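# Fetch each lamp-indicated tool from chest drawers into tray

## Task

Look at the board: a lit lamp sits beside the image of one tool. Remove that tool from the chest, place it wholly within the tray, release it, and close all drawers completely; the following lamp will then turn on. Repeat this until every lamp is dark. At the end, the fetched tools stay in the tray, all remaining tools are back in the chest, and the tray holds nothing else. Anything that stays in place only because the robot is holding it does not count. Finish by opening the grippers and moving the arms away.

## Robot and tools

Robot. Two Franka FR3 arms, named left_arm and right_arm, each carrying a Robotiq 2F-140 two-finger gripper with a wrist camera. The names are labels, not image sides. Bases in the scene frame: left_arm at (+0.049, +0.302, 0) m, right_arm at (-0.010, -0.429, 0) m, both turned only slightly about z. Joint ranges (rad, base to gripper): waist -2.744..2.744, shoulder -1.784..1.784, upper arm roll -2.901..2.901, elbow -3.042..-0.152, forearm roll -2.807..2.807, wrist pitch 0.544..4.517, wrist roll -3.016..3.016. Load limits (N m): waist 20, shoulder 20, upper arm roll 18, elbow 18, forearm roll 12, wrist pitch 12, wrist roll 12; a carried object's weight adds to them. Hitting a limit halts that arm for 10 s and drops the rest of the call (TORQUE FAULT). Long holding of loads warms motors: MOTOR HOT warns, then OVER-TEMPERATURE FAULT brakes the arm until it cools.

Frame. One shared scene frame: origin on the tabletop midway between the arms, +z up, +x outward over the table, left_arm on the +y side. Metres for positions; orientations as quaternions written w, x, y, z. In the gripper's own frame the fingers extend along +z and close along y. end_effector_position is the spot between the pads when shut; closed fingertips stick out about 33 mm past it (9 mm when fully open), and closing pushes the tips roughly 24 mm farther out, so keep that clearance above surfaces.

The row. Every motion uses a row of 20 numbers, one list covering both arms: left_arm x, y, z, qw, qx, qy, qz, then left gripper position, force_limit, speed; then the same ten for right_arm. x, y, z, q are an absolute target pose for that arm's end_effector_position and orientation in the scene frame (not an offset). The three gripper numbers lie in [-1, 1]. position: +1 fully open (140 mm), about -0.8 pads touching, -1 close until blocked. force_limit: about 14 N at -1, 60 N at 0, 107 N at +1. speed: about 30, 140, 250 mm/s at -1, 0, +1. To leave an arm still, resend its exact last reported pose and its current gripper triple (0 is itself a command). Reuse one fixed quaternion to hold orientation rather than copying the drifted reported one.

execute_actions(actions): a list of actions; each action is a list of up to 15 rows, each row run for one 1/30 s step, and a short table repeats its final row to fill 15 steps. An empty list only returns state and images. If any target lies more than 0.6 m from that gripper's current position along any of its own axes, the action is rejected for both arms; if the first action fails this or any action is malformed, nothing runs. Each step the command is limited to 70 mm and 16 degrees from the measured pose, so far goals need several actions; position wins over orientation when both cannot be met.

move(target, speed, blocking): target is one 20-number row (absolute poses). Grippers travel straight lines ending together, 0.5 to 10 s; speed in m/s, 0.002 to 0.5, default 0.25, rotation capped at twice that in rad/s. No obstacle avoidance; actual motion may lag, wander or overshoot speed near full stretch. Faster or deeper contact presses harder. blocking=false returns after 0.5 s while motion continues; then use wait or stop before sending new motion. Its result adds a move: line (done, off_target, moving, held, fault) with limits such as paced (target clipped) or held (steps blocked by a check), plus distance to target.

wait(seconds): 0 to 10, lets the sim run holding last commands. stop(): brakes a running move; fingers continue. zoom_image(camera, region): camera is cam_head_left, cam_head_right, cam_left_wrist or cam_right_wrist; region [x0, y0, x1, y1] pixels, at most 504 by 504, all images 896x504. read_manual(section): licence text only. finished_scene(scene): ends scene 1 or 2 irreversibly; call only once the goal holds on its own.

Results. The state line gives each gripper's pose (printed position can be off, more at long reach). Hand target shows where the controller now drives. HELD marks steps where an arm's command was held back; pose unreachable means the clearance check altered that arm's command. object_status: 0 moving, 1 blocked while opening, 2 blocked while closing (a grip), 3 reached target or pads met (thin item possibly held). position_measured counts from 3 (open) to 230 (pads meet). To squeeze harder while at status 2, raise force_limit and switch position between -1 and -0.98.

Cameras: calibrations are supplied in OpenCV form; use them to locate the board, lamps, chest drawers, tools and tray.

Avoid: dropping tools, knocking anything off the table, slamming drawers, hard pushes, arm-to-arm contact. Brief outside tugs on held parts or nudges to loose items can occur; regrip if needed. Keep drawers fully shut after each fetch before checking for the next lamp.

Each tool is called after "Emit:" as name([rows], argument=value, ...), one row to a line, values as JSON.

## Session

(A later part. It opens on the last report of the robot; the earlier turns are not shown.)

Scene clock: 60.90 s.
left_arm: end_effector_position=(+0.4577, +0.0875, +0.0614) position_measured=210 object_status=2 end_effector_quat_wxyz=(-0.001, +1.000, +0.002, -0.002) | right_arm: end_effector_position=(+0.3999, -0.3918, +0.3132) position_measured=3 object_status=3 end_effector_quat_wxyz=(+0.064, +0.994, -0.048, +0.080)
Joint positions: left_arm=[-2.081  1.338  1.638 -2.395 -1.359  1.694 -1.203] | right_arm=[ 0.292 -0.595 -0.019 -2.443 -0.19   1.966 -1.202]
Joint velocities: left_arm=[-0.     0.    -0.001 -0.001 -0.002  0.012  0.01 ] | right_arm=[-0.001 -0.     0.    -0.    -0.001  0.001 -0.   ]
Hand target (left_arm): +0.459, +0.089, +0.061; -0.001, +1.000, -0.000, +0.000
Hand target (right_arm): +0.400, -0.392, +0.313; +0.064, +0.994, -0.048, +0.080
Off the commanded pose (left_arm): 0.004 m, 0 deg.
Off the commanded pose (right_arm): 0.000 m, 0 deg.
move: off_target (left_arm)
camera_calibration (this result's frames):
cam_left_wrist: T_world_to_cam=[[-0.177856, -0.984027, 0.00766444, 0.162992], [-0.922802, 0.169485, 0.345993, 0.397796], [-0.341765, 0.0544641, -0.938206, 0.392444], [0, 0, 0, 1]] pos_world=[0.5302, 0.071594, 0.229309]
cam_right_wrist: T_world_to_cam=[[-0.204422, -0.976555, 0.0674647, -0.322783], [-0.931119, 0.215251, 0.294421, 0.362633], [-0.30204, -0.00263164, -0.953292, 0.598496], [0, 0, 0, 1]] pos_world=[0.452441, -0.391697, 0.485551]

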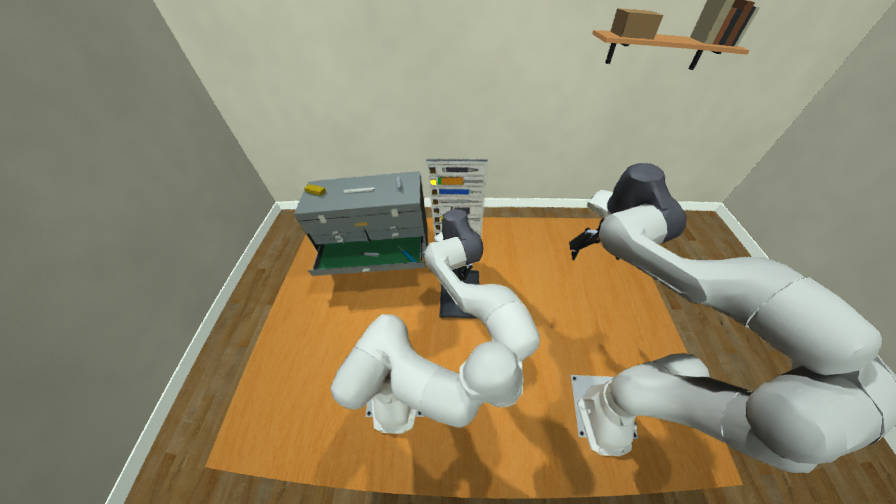

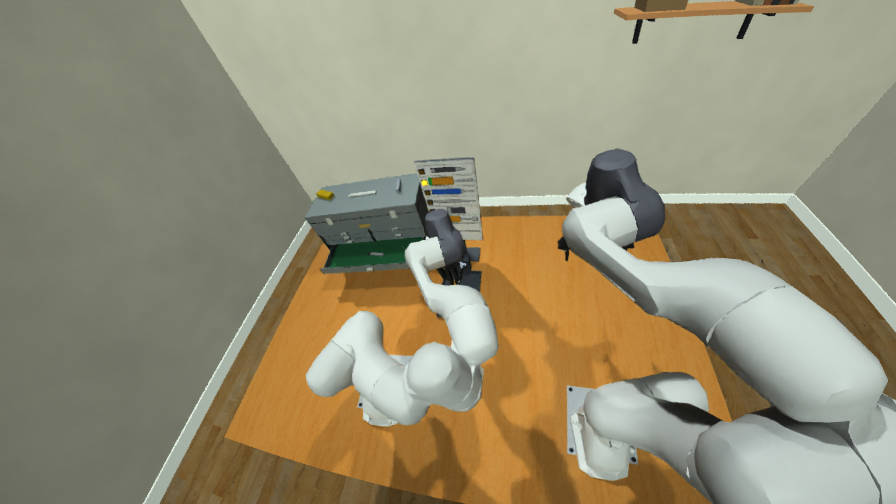

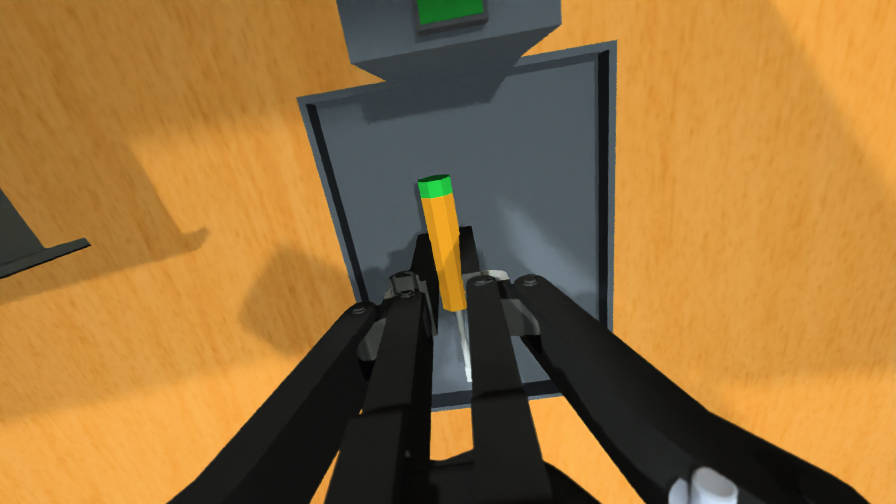

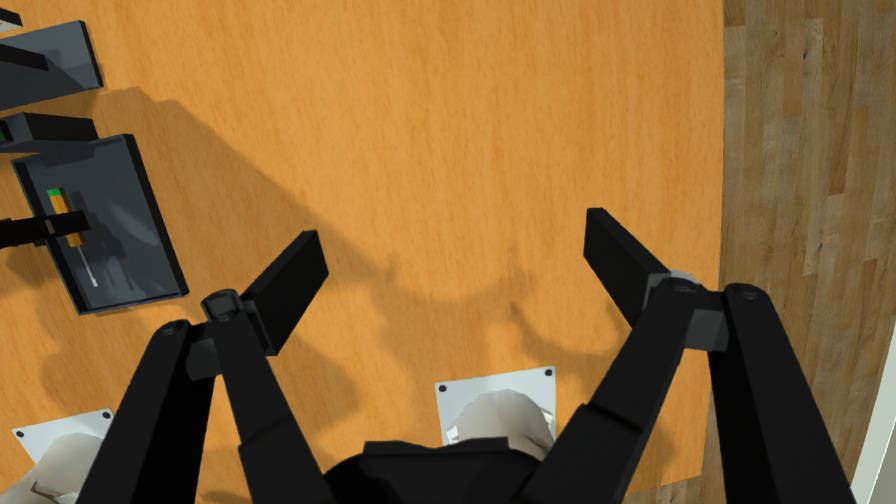

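Emit:
move(target=[0.482,0.105,0.05,0,1,0,0,-1,0,0, 0.4,-0.392,0.313,0.064,0.994,-0.048,0.08,1,0,0], speed=0.05)

Emit:
move(target=[0.482,0.105,0.05,0,1,0,0,-0.3,0,0, 0.4,-0.392,0.313,0.064,0.994,-0.048,0.08,1,0,0])

Emit:
move(target=[0.46,0.105,0.22,0,1,0,0,0.2,0.5,0.5, 0.4,-0.392,0.313,0.064,0.994,-0.048,0.08,1,0,0])

Emit:
move(target=[0.43,0.468,0.2,0,0.966,0,0.259,0.2,0.5,0.5, 0.4,-0.392,0.313,0.064,0.994,-0.048,0.08,1,0,0])

Emit:
move(target=[0.45,0.468,0.127,0,0.966,0,0.259,0.2,0.5,0.5, 0.4,-0.392,0.313,0.064,0.994,-0.048,0.08,1,0,0], speed=0.06)

Emit:
move(target=[0.45,0.468,0.127,0,0.966,0,0.259,-1,0.5,0.5, 0.4,-0.392,0.313,0.064,0.994,-0.048,0.08,1,0,0])

Emit:
move(target=[0.597,0.482,0.122,0,0.924,0,0.383,-1,0.5,0.5, 0.4,-0.392,0.313,0.064,0.994,-0.048,0.08,1,0,0], speed=0.08)

Emit:
zoom_image(camera="cam_head_left", region=[280, 140, 520, 330])

Scene clock: 64.07 s.
left_arm: end_effector_position=(+0.4804, +0.1057, +0.0507) position_measured=210 object_status=2 end_effector_quat_wxyz=(-0.002, +1.000, +0.006, -0.001) | right_arm: end_effector_position=(+0.3999, -0.3918, +0.3132) position_measured=3 object_status=3 end_effector_quat_wxyz=(+0.064, +0.994, -0.048, +0.080)
Joint positions: left_arm=[-1.99   1.338  1.603 -2.359 -1.378  1.712 -1.162] | right_arm=[ 0.292 -0.595 -0.019 -2.443 -0.19   1.966 -1.202]
Joint velocities: left_arm=[ 0.    -0.    -0.002  0.004 -0.005  0.004  0.022] | right_arm=[ 0.    -0.001  0.    -0.     0.001 -0.    -0.001]
Hand target (left_arm): +0.482, +0.105, +0.050; -0.000, +1.000, +0.000, +0.000
Hand target (right_arm): +0.400, -0.392, +0.313; +0.064, +0.994, -0.048, +0.080
Off the commanded pose (left_arm): 0.002 m, 1 deg.
Off the commanded pose (right_arm): 0.000 m, 0 deg.
move: done
camera_calibration (this result's frames):
cam_left_wrist: T_world_to_cam=[[-0.169249, -0.985554, 0.00621533, 0.181183], [-0.924611, 0.160961, 0.345234, 0.421158], [-0.341247, 0.0526839, -0.938496, 0.389208], [0, 0, 0, 1]] pos_world=[0.552888, 0.0902708, 0.218746]
cam_right_wrist: T_world_to_cam=[[-0.204422, -0.976555, 0.0674649, -0.322783], [-0.931119, 0.215251, 0.294421, 0.362633], [-0.30204, -0.0026317, -0.953291, 0.598496], [0, 0, 0, 1]] pos_world=[0.452441, -0.391697, 0.485551]

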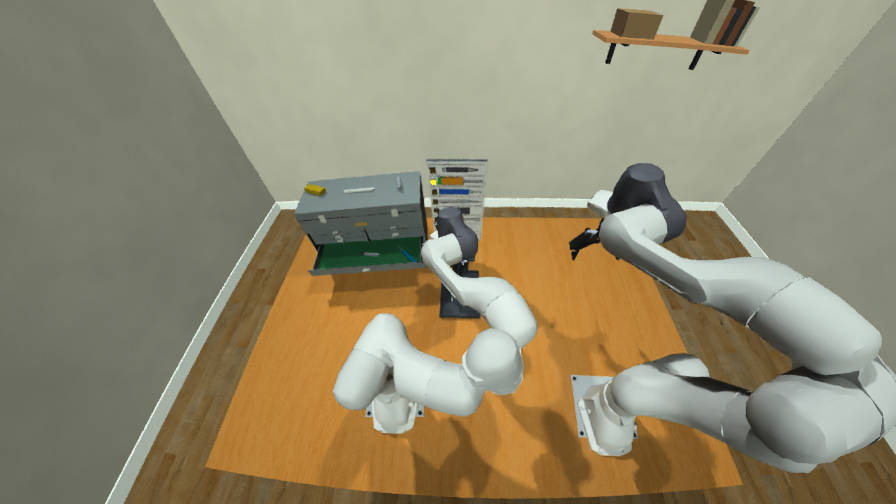

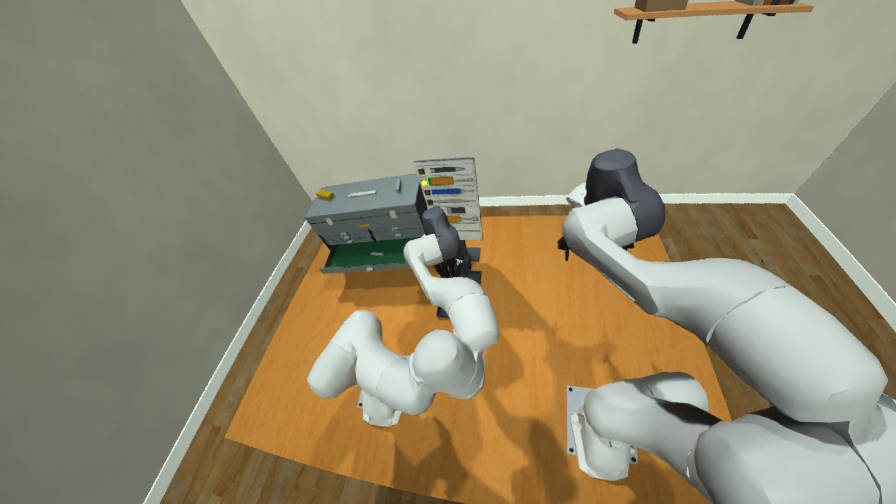

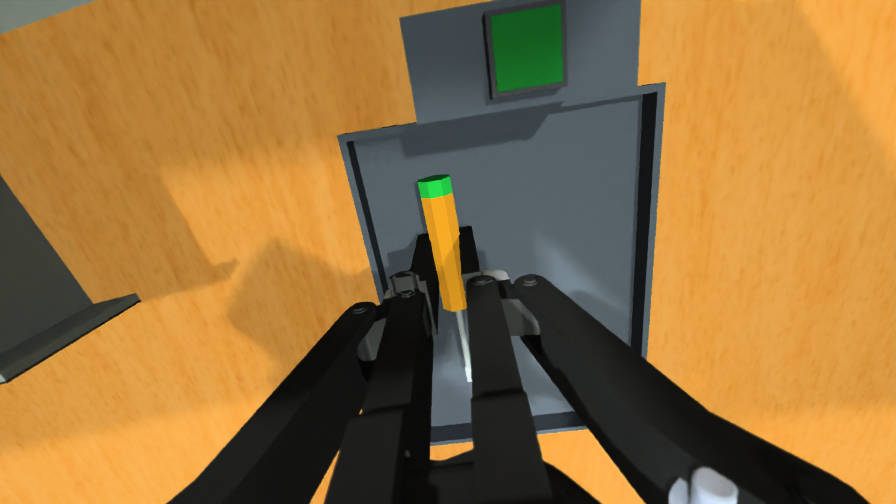

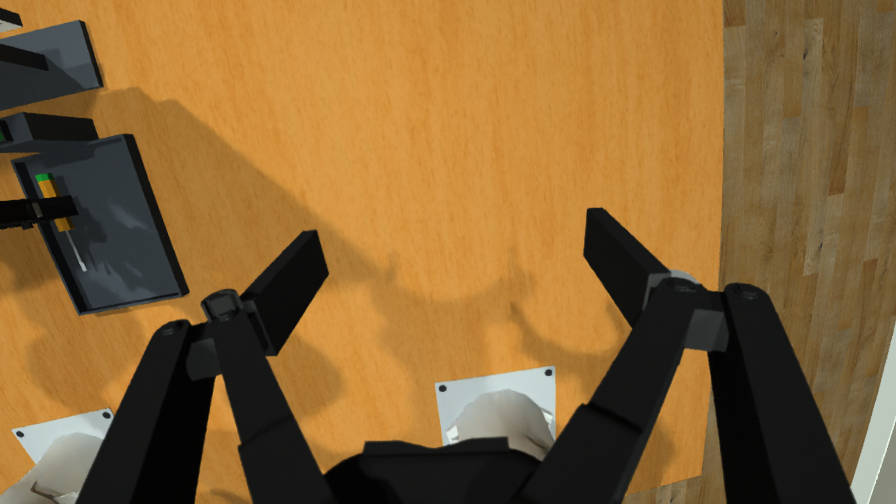

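Scene clock: 64.77 s.
left_arm: end_effector_position=(+0.4806, +0.1056, +0.0507) position_measured=167 object_status=3 end_effector_quat_wxyz=(-0.001, +1.000, +0.003, -0.001) | right_arm: end_effector_position=(+0.3999, -0.3918, +0.3132) position_measured=3 object_status=3 end_effector_quat_wxyz=(+0.064, +0.994, -0.048, +0.080)
Joint positions: left_arm=[-1.99   1.338  1.603 -2.359 -1.379  1.712 -1.156] | right_arm=[ 0.292 -0.595 -0.019 -2.443 -0.19   1.966 -1.202]
Joint velocities: left_arm=[-0.     0.    -0.001  0.001  0.     0.001  0.006] | right_arm=[ 0.001 -0.     0.     0.     0.001  0.001  0.001]
Hand target (left_arm): +0.482, +0.105, +0.050; -0.000, +1.000, +0.000, +0.000
Hand target (right_arm): +0.400, -0.392, +0.313; +0.064, +0.994, -0.048, +0.080
Off the commanded pose (left_arm): 0.002 m, 0 deg.
Off the commanded pose (right_arm): 0.000 m, 0 deg.
move: done
camera_calibration (this result's frames):
cam_left_wrist: T_world_to_cam=[[-0.174946, -0.984555, 0.00670862, 0.183661], [-0.923805, 0.166501, 0.344765, 0.420398], [-0.340557, 0.0541178, -0.938665, 0.388732], [0, 0, 0, 1]] pos_world=[0.552881, 0.0897905, 0.218718]
cam_right_wrist: T_world_to_cam=[[-0.204422, -0.976555, 0.0674649, -0.322783], [-0.931119, 0.215251, 0.294421, 0.362633], [-0.30204, -0.00263179, -0.953291, 0.598496], [0, 0, 0, 1]] pos_world=[0.452441, -0.391697, 0.485551]

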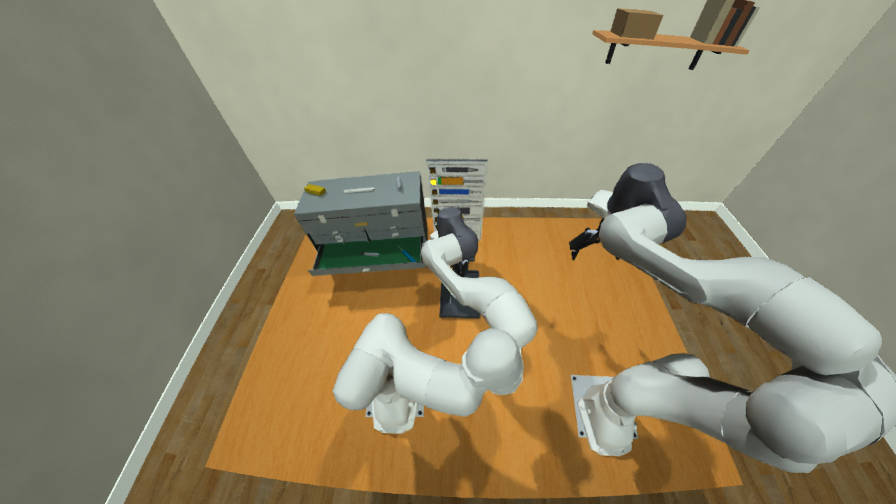

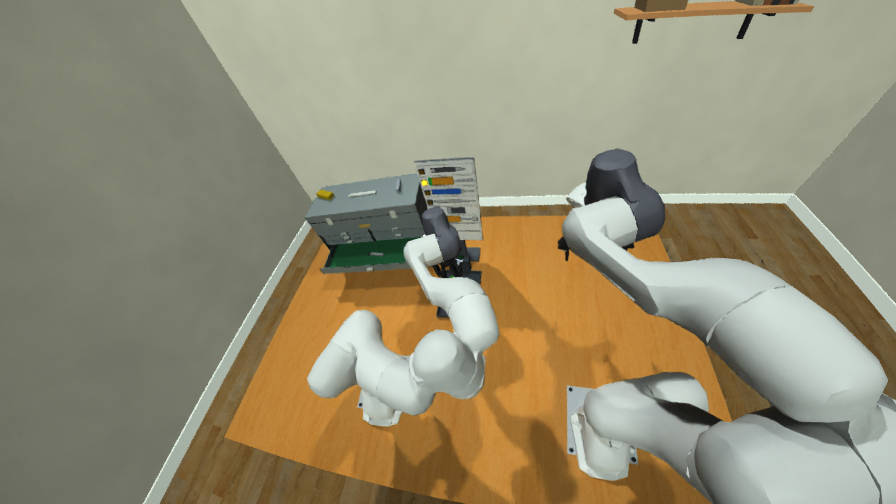

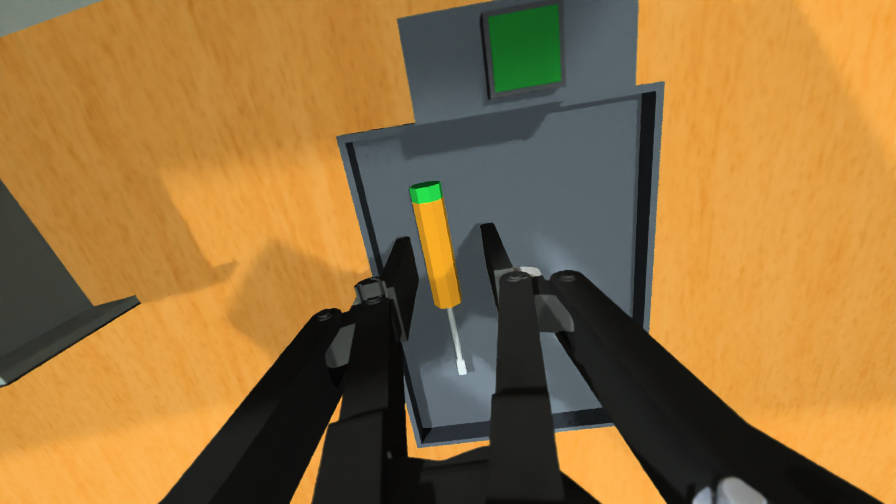

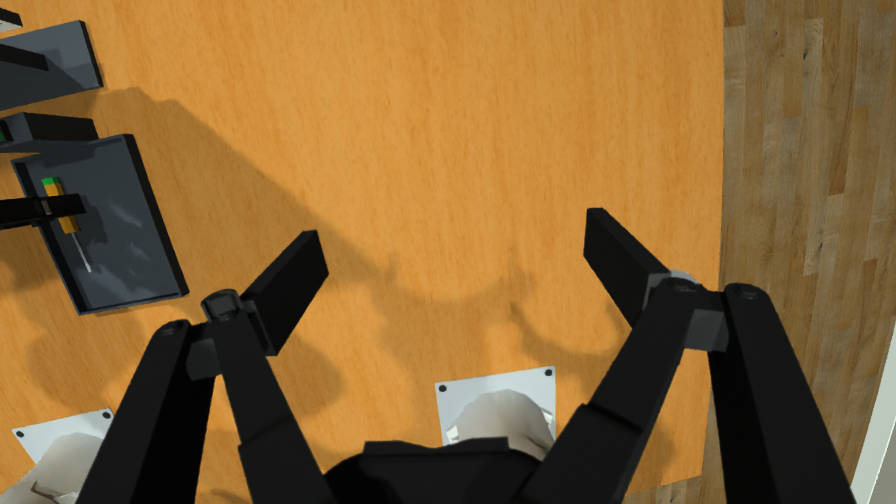

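Scene clock: 66.13 s.
left_arm: end_effector_position=(+0.4620, +0.1070, +0.2181) position_measured=104 object_status=3 end_effector_quat_wxyz=(+0.002, +1.000, -0.003, +0.001) | right_arm: end_effector_position=(+0.3999, -0.3918, +0.3132) position_measured=3 object_status=3 end_effector_quat_wxyz=(+0.064, +0.994, -0.048, +0.080)
Joint positions: left_arm=[-2.058  1.244  1.979 -2.272 -1.064  1.491 -1.2  ] | right_arm=[ 0.292 -0.595 -0.019 -2.443 -0.19   1.966 -1.202]
Joint velocities: left_arm=[-0.001 -0.001  0.001  0.    -0.002 -0.014 -0.007] | right_arm=[ 0.    -0.001 -0.     0.001  0.    -0.001 -0.001]
Hand target (left_arm): +0.460, +0.107, +0.219; +0.001, +1.000, +0.000, -0.001
Hand target (right_arm): +0.400, -0.392, +0.313; +0.064, +0.994, -0.048, +0.080
Off the commanded pose (left_arm): 0.003 m, 0 deg.
Off the commanded pose (right_arm): 0.000 m, 0 deg.
move: done
camera_calibration (this result's frames):
cam_left_wrist: T_world_to_cam=[[-0.186836, -0.982306, 0.0129445, 0.184595], [-0.923276, 0.18008, 0.339312, 0.344766], [-0.335639, 0.0514444, -0.940585, 0.537863], [0, 0, 0, 1]] pos_world=[0.533331, 0.0915733, 0.386533]
cam_right_wrist: T_world_to_cam=[[-0.204422, -0.976555, 0.0674648, -0.322783], [-0.931119, 0.215251, 0.294421, 0.362633], [-0.30204, -0.00263168, -0.953292, 0.598496], [0, 0, 0, 1]] pos_world=[0.452441, -0.391697, 0.485551]

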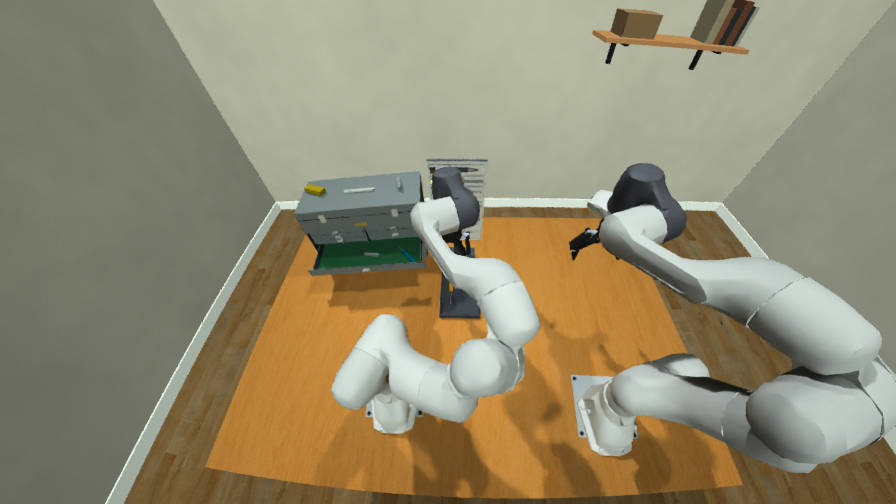

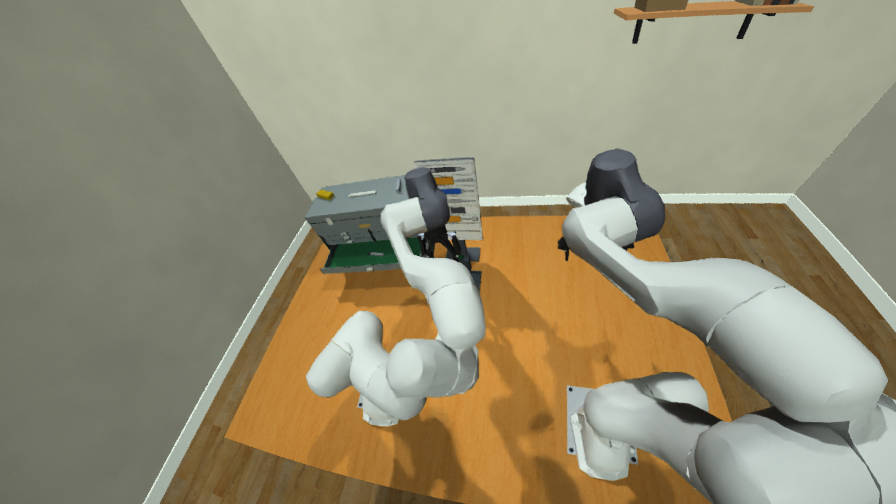

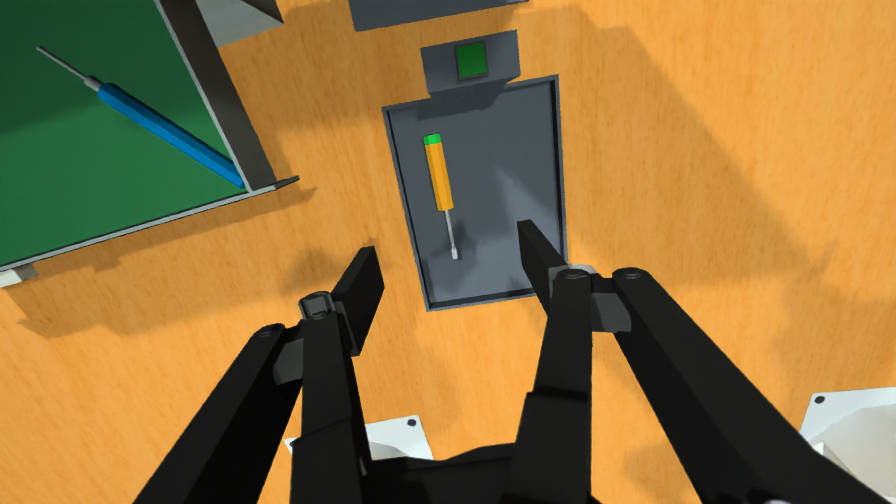

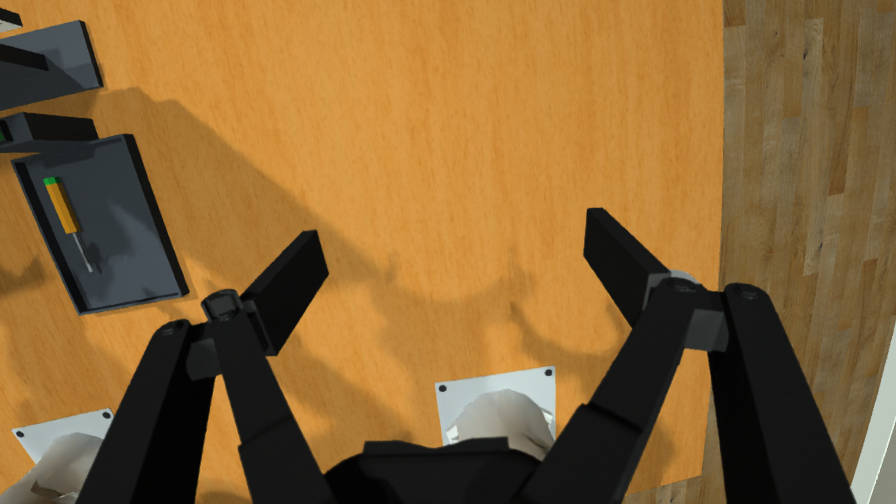

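Scene clock: 68.80 s.
left_arm: end_effector_position=(+0.4275, +0.4693, +0.1941) position_measured=104 object_status=3 end_effector_quat_wxyz=(+0.001, +0.968, +0.009, +0.250) | right_arm: end_effector_position=(+0.3999, -0.3918, +0.3132) position_measured=3 object_status=3 end_effector_quat_wxyz=(+0.064, +0.994, -0.048, +0.080)
Joint positions: left_arm=[-1.823  1.041  2.304 -2.886 -1.284  2.067 -0.187] | right_arm=[ 0.292 -0.595 -0.019 -2.443 -0.19   1.966 -1.202]
Joint velocities: left_arm=[-0.     0.001 -0.001 -0.001 -0.    -0.002  0.031] | right_arm=[ 0.001 -0.     0.     0.     0.    -0.    -0.001]
Hand target (left_arm): +0.429, +0.469, +0.196; -0.001, +0.967, +0.002, +0.253
Hand target (right_arm): +0.400, -0.392, +0.313; +0.064, +0.994, -0.048, +0.080
Off the commanded pose (left_arm): 0.007 m, 1 deg.
Off the commanded pose (right_arm): 0.000 m, 0 deg.
move: off_target (left_arm)
camera_calibration (this result's frames):
cam_left_wrist: T_world_to_cam=[[-0.146341, -0.986447, -0.0742062, 0.535877], [-0.976438, 0.156067, -0.149034, 0.384613], [0.158595, 0.0506481, -0.986044, 0.28303], [0, 0, 0, 1]] pos_world=[0.409085, 0.454254, 0.376166]
cam_right_wrist: T_world_to_cam=[[-0.204422, -0.976555, 0.0674648, -0.322783], [-0.931119, 0.215251, 0.294421, 0.362633], [-0.30204, -0.00263178, -0.953292, 0.598496], [0, 0, 0, 1]] pos_world=[0.452441, -0.391697, 0.485551]

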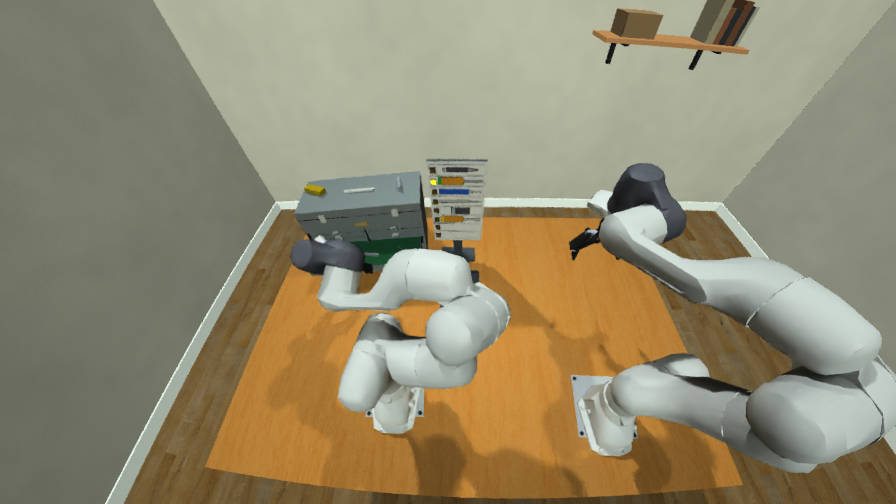

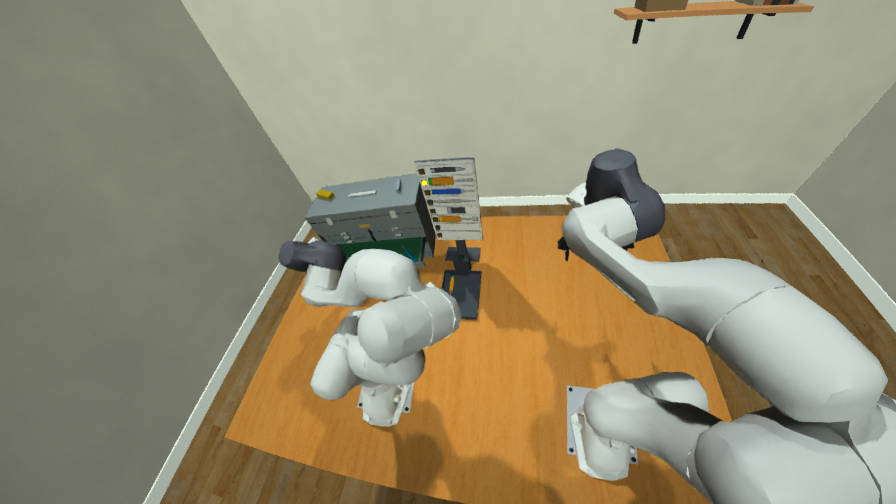

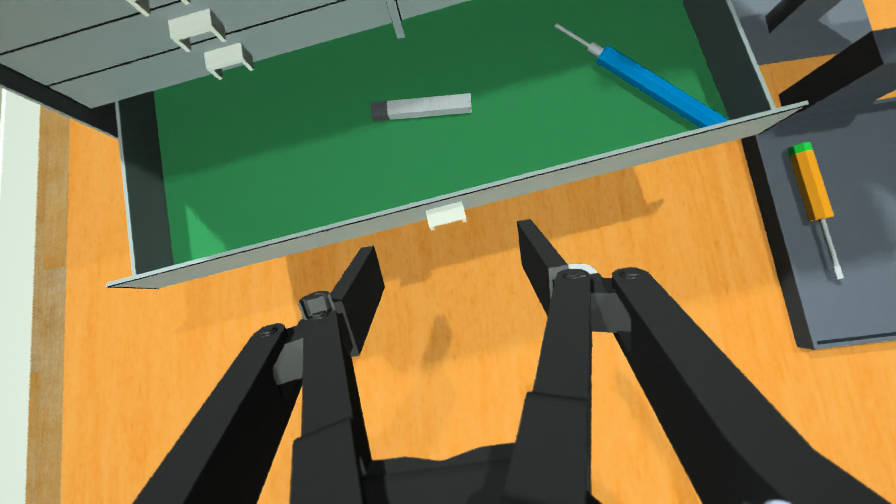

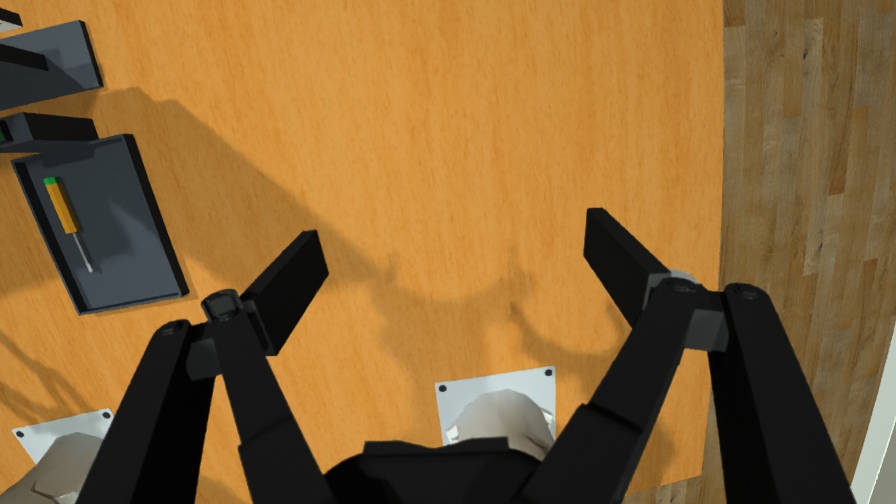

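Scene clock: 70.50 s.
left_arm: end_effector_position=(+0.4477, +0.4660, +0.1268) position_measured=104 object_status=3 end_effector_quat_wxyz=(+0.003, +0.967, +0.006, +0.256) | right_arm: end_effector_position=(+0.3999, -0.3918, +0.3132) position_measured=3 object_status=3 end_effector_quat_wxyz=(+0.064, +0.994, -0.048, +0.080)
Joint positions: left_arm=[-1.747  0.882  2.05  -2.888 -1.557  2.228 -0.03 ] | right_arm=[ 0.292 -0.595 -0.019 -2.443 -0.19   1.966 -1.202]
Joint velocities: left_arm=[ 0.003  0.    -0.003  0.001 -0.009  0.004  0.039] | right_arm=[ 0.     0.001 -0.    -0.     0.002 -0.001 -0.   ]
Hand target (left_arm): +0.449, +0.467, +0.127; -0.000, +0.966, +0.000, +0.258
Hand target (right_arm): +0.400, -0.392, +0.313; +0.064, +0.994, -0.048, +0.080
Off the commanded pose (left_arm): 0.003 m, 1 deg.
Off the commanded pose (right_arm): 0.000 m, 0 deg.
move: done
camera_calibration (this result's frames):
cam_left_wrist: T_world_to_cam=[[-0.151552, -0.985709, -0.0735551, 0.532459], [-0.973513, 0.161736, -0.161599, 0.392505], [0.171186, 0.0471162, -0.984111, 0.209363], [0, 0, 0, 1]] pos_world=[0.426964, 0.451503, 0.308631]
cam_right_wrist: T_world_to_cam=[[-0.204422, -0.976555, 0.0674648, -0.322783], [-0.93112, 0.215251, 0.294421, 0.362633], [-0.30204, -0.00263177, -0.953292, 0.598496], [0, 0, 0, 1]] pos_world=[0.452441, -0.391697, 0.485551]

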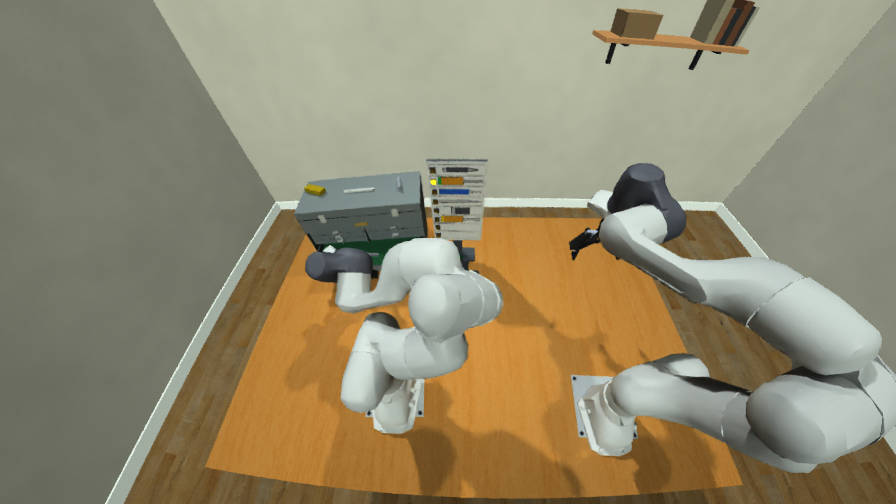

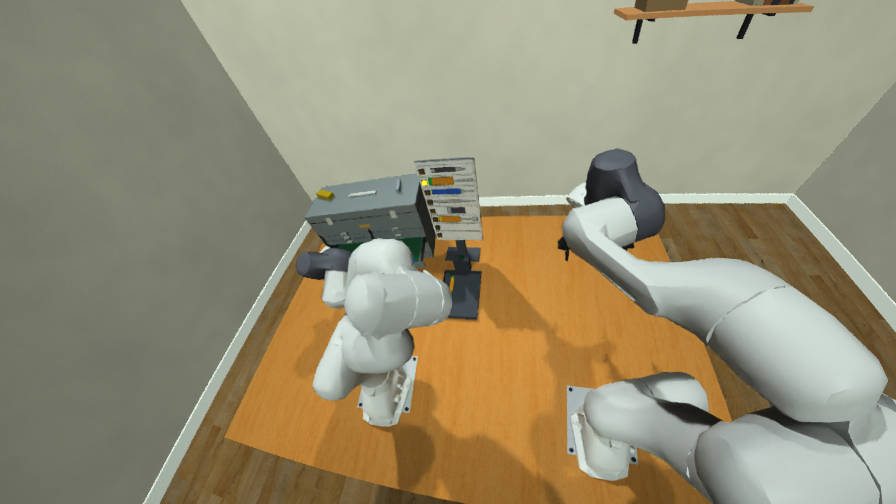

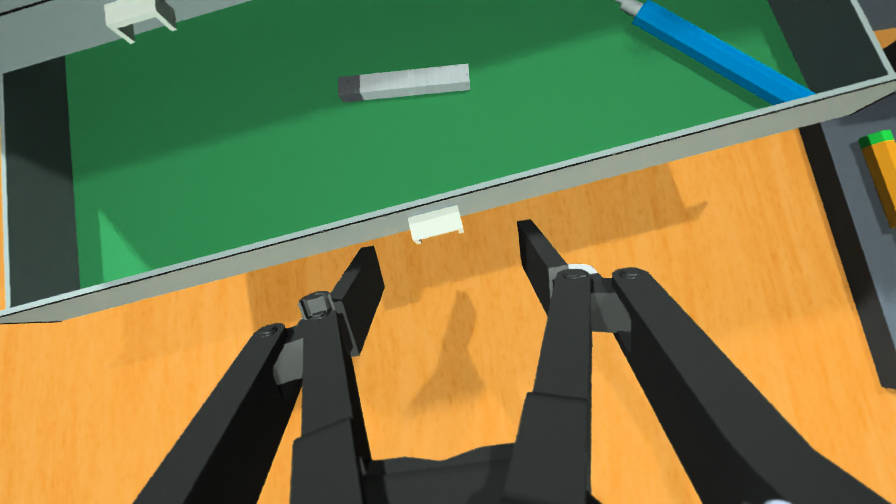

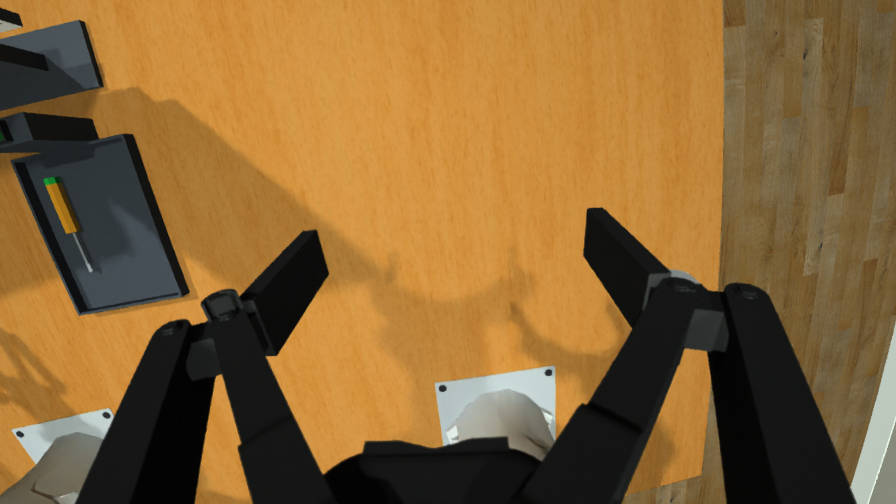

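Scene clock: 71.20 s.
left_arm: end_effector_position=(+0.4477, +0.4700, +0.1272) position_measured=201 object_status=2 end_effector_quat_wxyz=(-0.001, +0.966, +0.005, +0.257) | right_arm: end_effector_position=(+0.3999, -0.3918, +0.3132) position_measured=3 object_status=3 end_effector_quat_wxyz=(+0.064, +0.994, -0.048, +0.080)
Joint positions: left_arm=[-1.741  0.877  2.05  -2.886 -1.56   2.237 -0.018] | right_arm=[ 0.292 -0.595 -0.019 -2.443 -0.19   1.966 -1.202]
Joint velocities: left_arm=[ 0.    -0.007 -0.     0.002 -0.001  0.005  0.013] | right_arm=[-0.001  0.     0.001  0.     0.001  0.     0.   ]
Hand target (left_arm): +0.450, +0.468, +0.127; +0.000, +0.966, +0.000, +0.259
Hand target (right_arm): +0.400, -0.392, +0.313; +0.064, +0.994, -0.048, +0.080
Off the commanded pose (left_arm): 0.003 m, 1 deg.
Off the commanded pose (right_arm): 0.000 m, 0 deg.
move: done
camera_calibration (this result's frames):
cam_left_wrist: T_world_to_cam=[[-0.151472, -0.985037, -0.0822131, 0.537208], [-0.973098, 0.163208, -0.162616, 0.391104], [0.173601, 0.0553696, -0.983258, 0.204567], [0, 0, 0, 1]] pos_world=[0.426441, 0.454011, 0.308908]
cam_right_wrist: T_world_to_cam=[[-0.204422, -0.976555, 0.0674648, -0.322783], [-0.931119, 0.215251, 0.294421, 0.362633], [-0.30204, -0.00263173, -0.953292, 0.598496], [0, 0, 0, 1]] pos_world=[0.452441, -0.391697, 0.485551]

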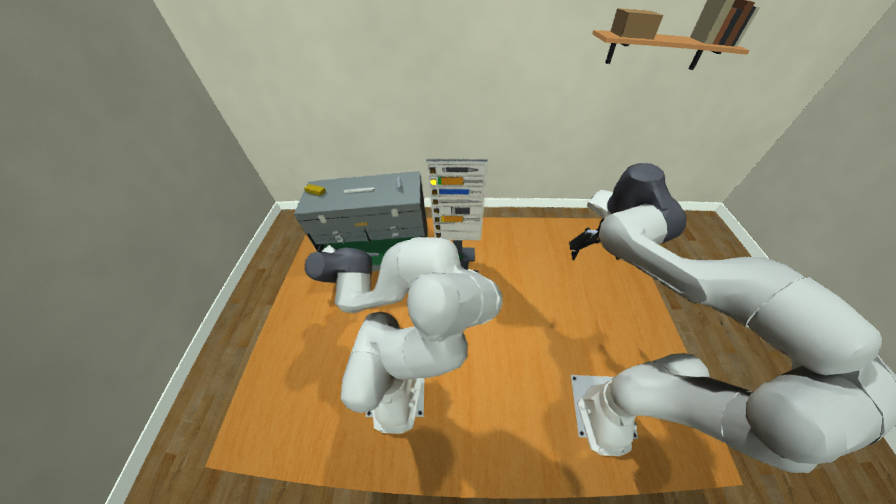

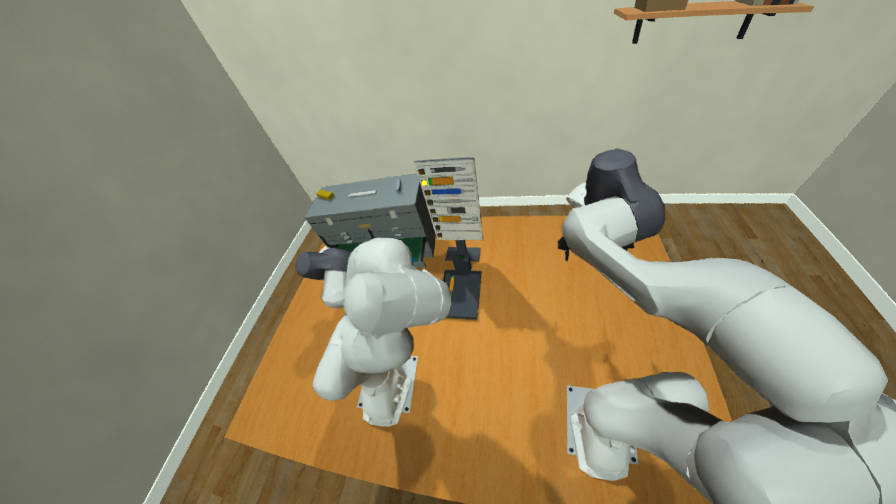

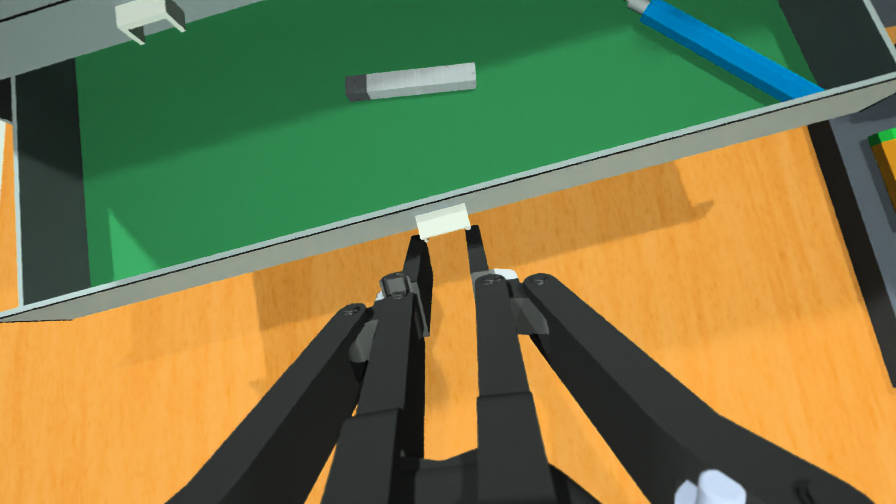

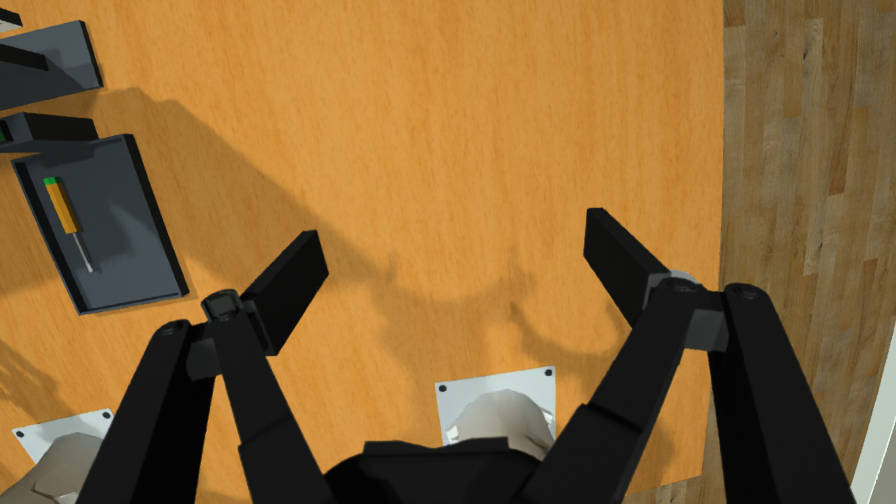

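Scene clock: 73.43 s.
left_arm: end_effector_position=(+0.5900, +0.4831, +0.1208) position_measured=201 object_status=2 end_effector_quat_wxyz=(+0.002, +0.926, +0.012, +0.377) | right_arm: end_effector_position=(+0.3999, -0.3918, +0.3132) position_measured=3 object_status=3 end_effector_quat_wxyz=(+0.064, +0.994, -0.048, +0.080)
Joint positions: left_arm=[-1.343  0.717  1.62  -2.603 -2.05   2.32   0.265] | right_arm=[ 0.292 -0.595 -0.019 -2.443 -0.19   1.966 -1.202]
Joint velocities: left_arm=[ 0.012  0.003 -0.008  0.    -0.017 -0.012  0.05 ] | right_arm=[-0.001 -0.001  0.     0.001  0.     0.001 -0.   ]
Hand target (left_arm): +0.597, +0.480, +0.123; +0.001, +0.924, +0.001, +0.383
Hand target (right_arm): +0.400, -0.392, +0.313; +0.064, +0.994, -0.048, +0.080
Off the commanded pose (left_arm): 0.007 m, 2 deg.
Off the commanded pose (right_arm): 0.000 m, 0 deg.
move: off_target (left_arm)
camera_calibration (this result's frames):
cam_left_wrist: T_world_to_cam=[[-0.11645, -0.987348, -0.107626, 0.554646], [-0.903098, 0.150361, -0.40225, 0.52026], [0.413344, 0.0503553, -0.909182, 0.0248454], [0, 0, 0, 1]] pos_world=[0.524164, 0.468151, 0.291558]
cam_right_wrist: T_world_to_cam=[[-0.204422, -0.976555, 0.0674648, -0.322783], [-0.931119, 0.215251, 0.294421, 0.362633], [-0.30204, -0.00263177, -0.953292, 0.598496], [0, 0, 0, 1]] pos_world=[0.452441, -0.391697, 0.485551]

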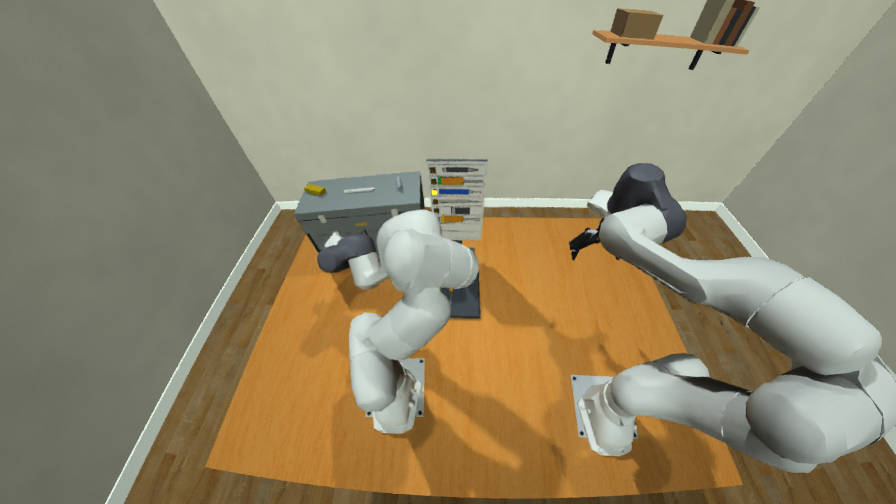

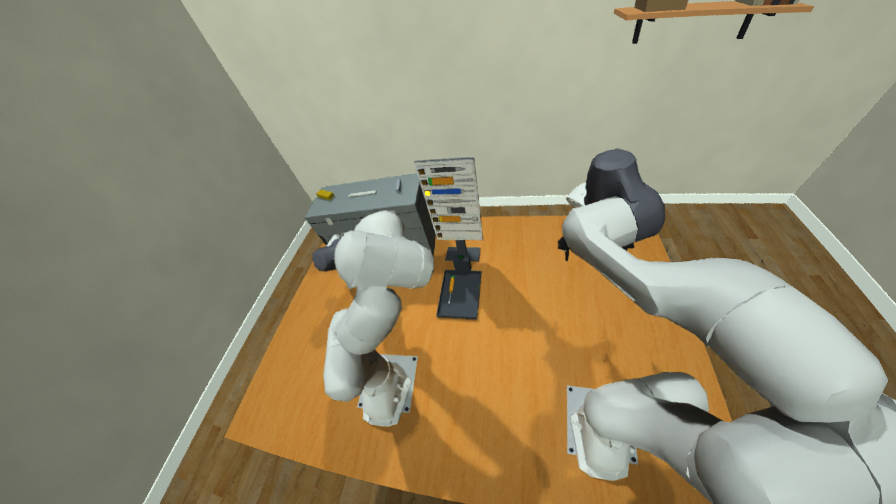

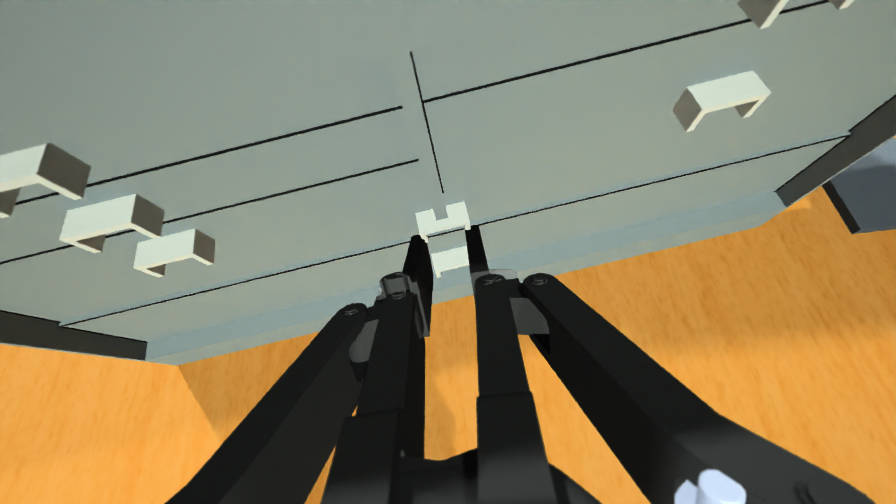

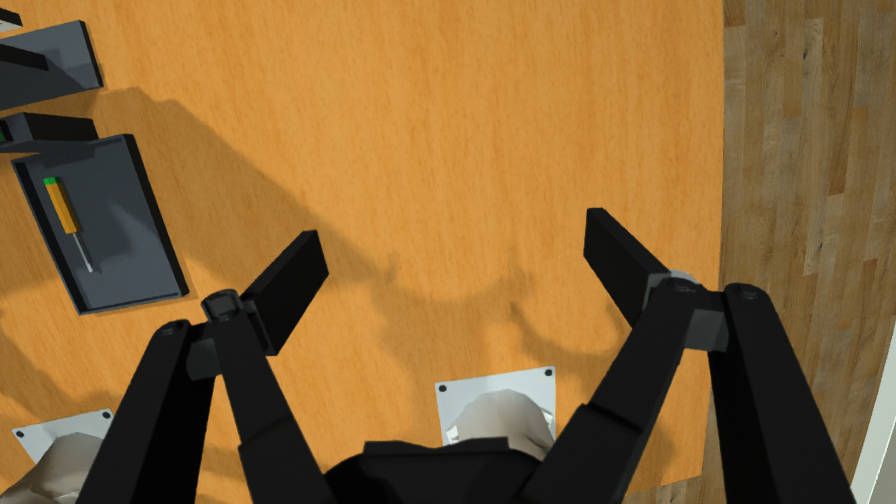

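Region (280, 140, 520, 330) of cam_head_left's 896x504 image, scaled by 2.100, with more detail than that image has; it fills the top 399 rows of this view, and the rest is white.

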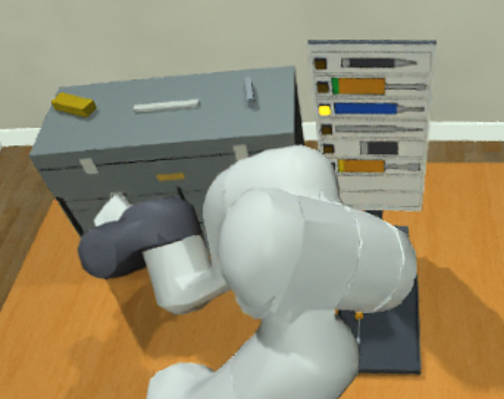

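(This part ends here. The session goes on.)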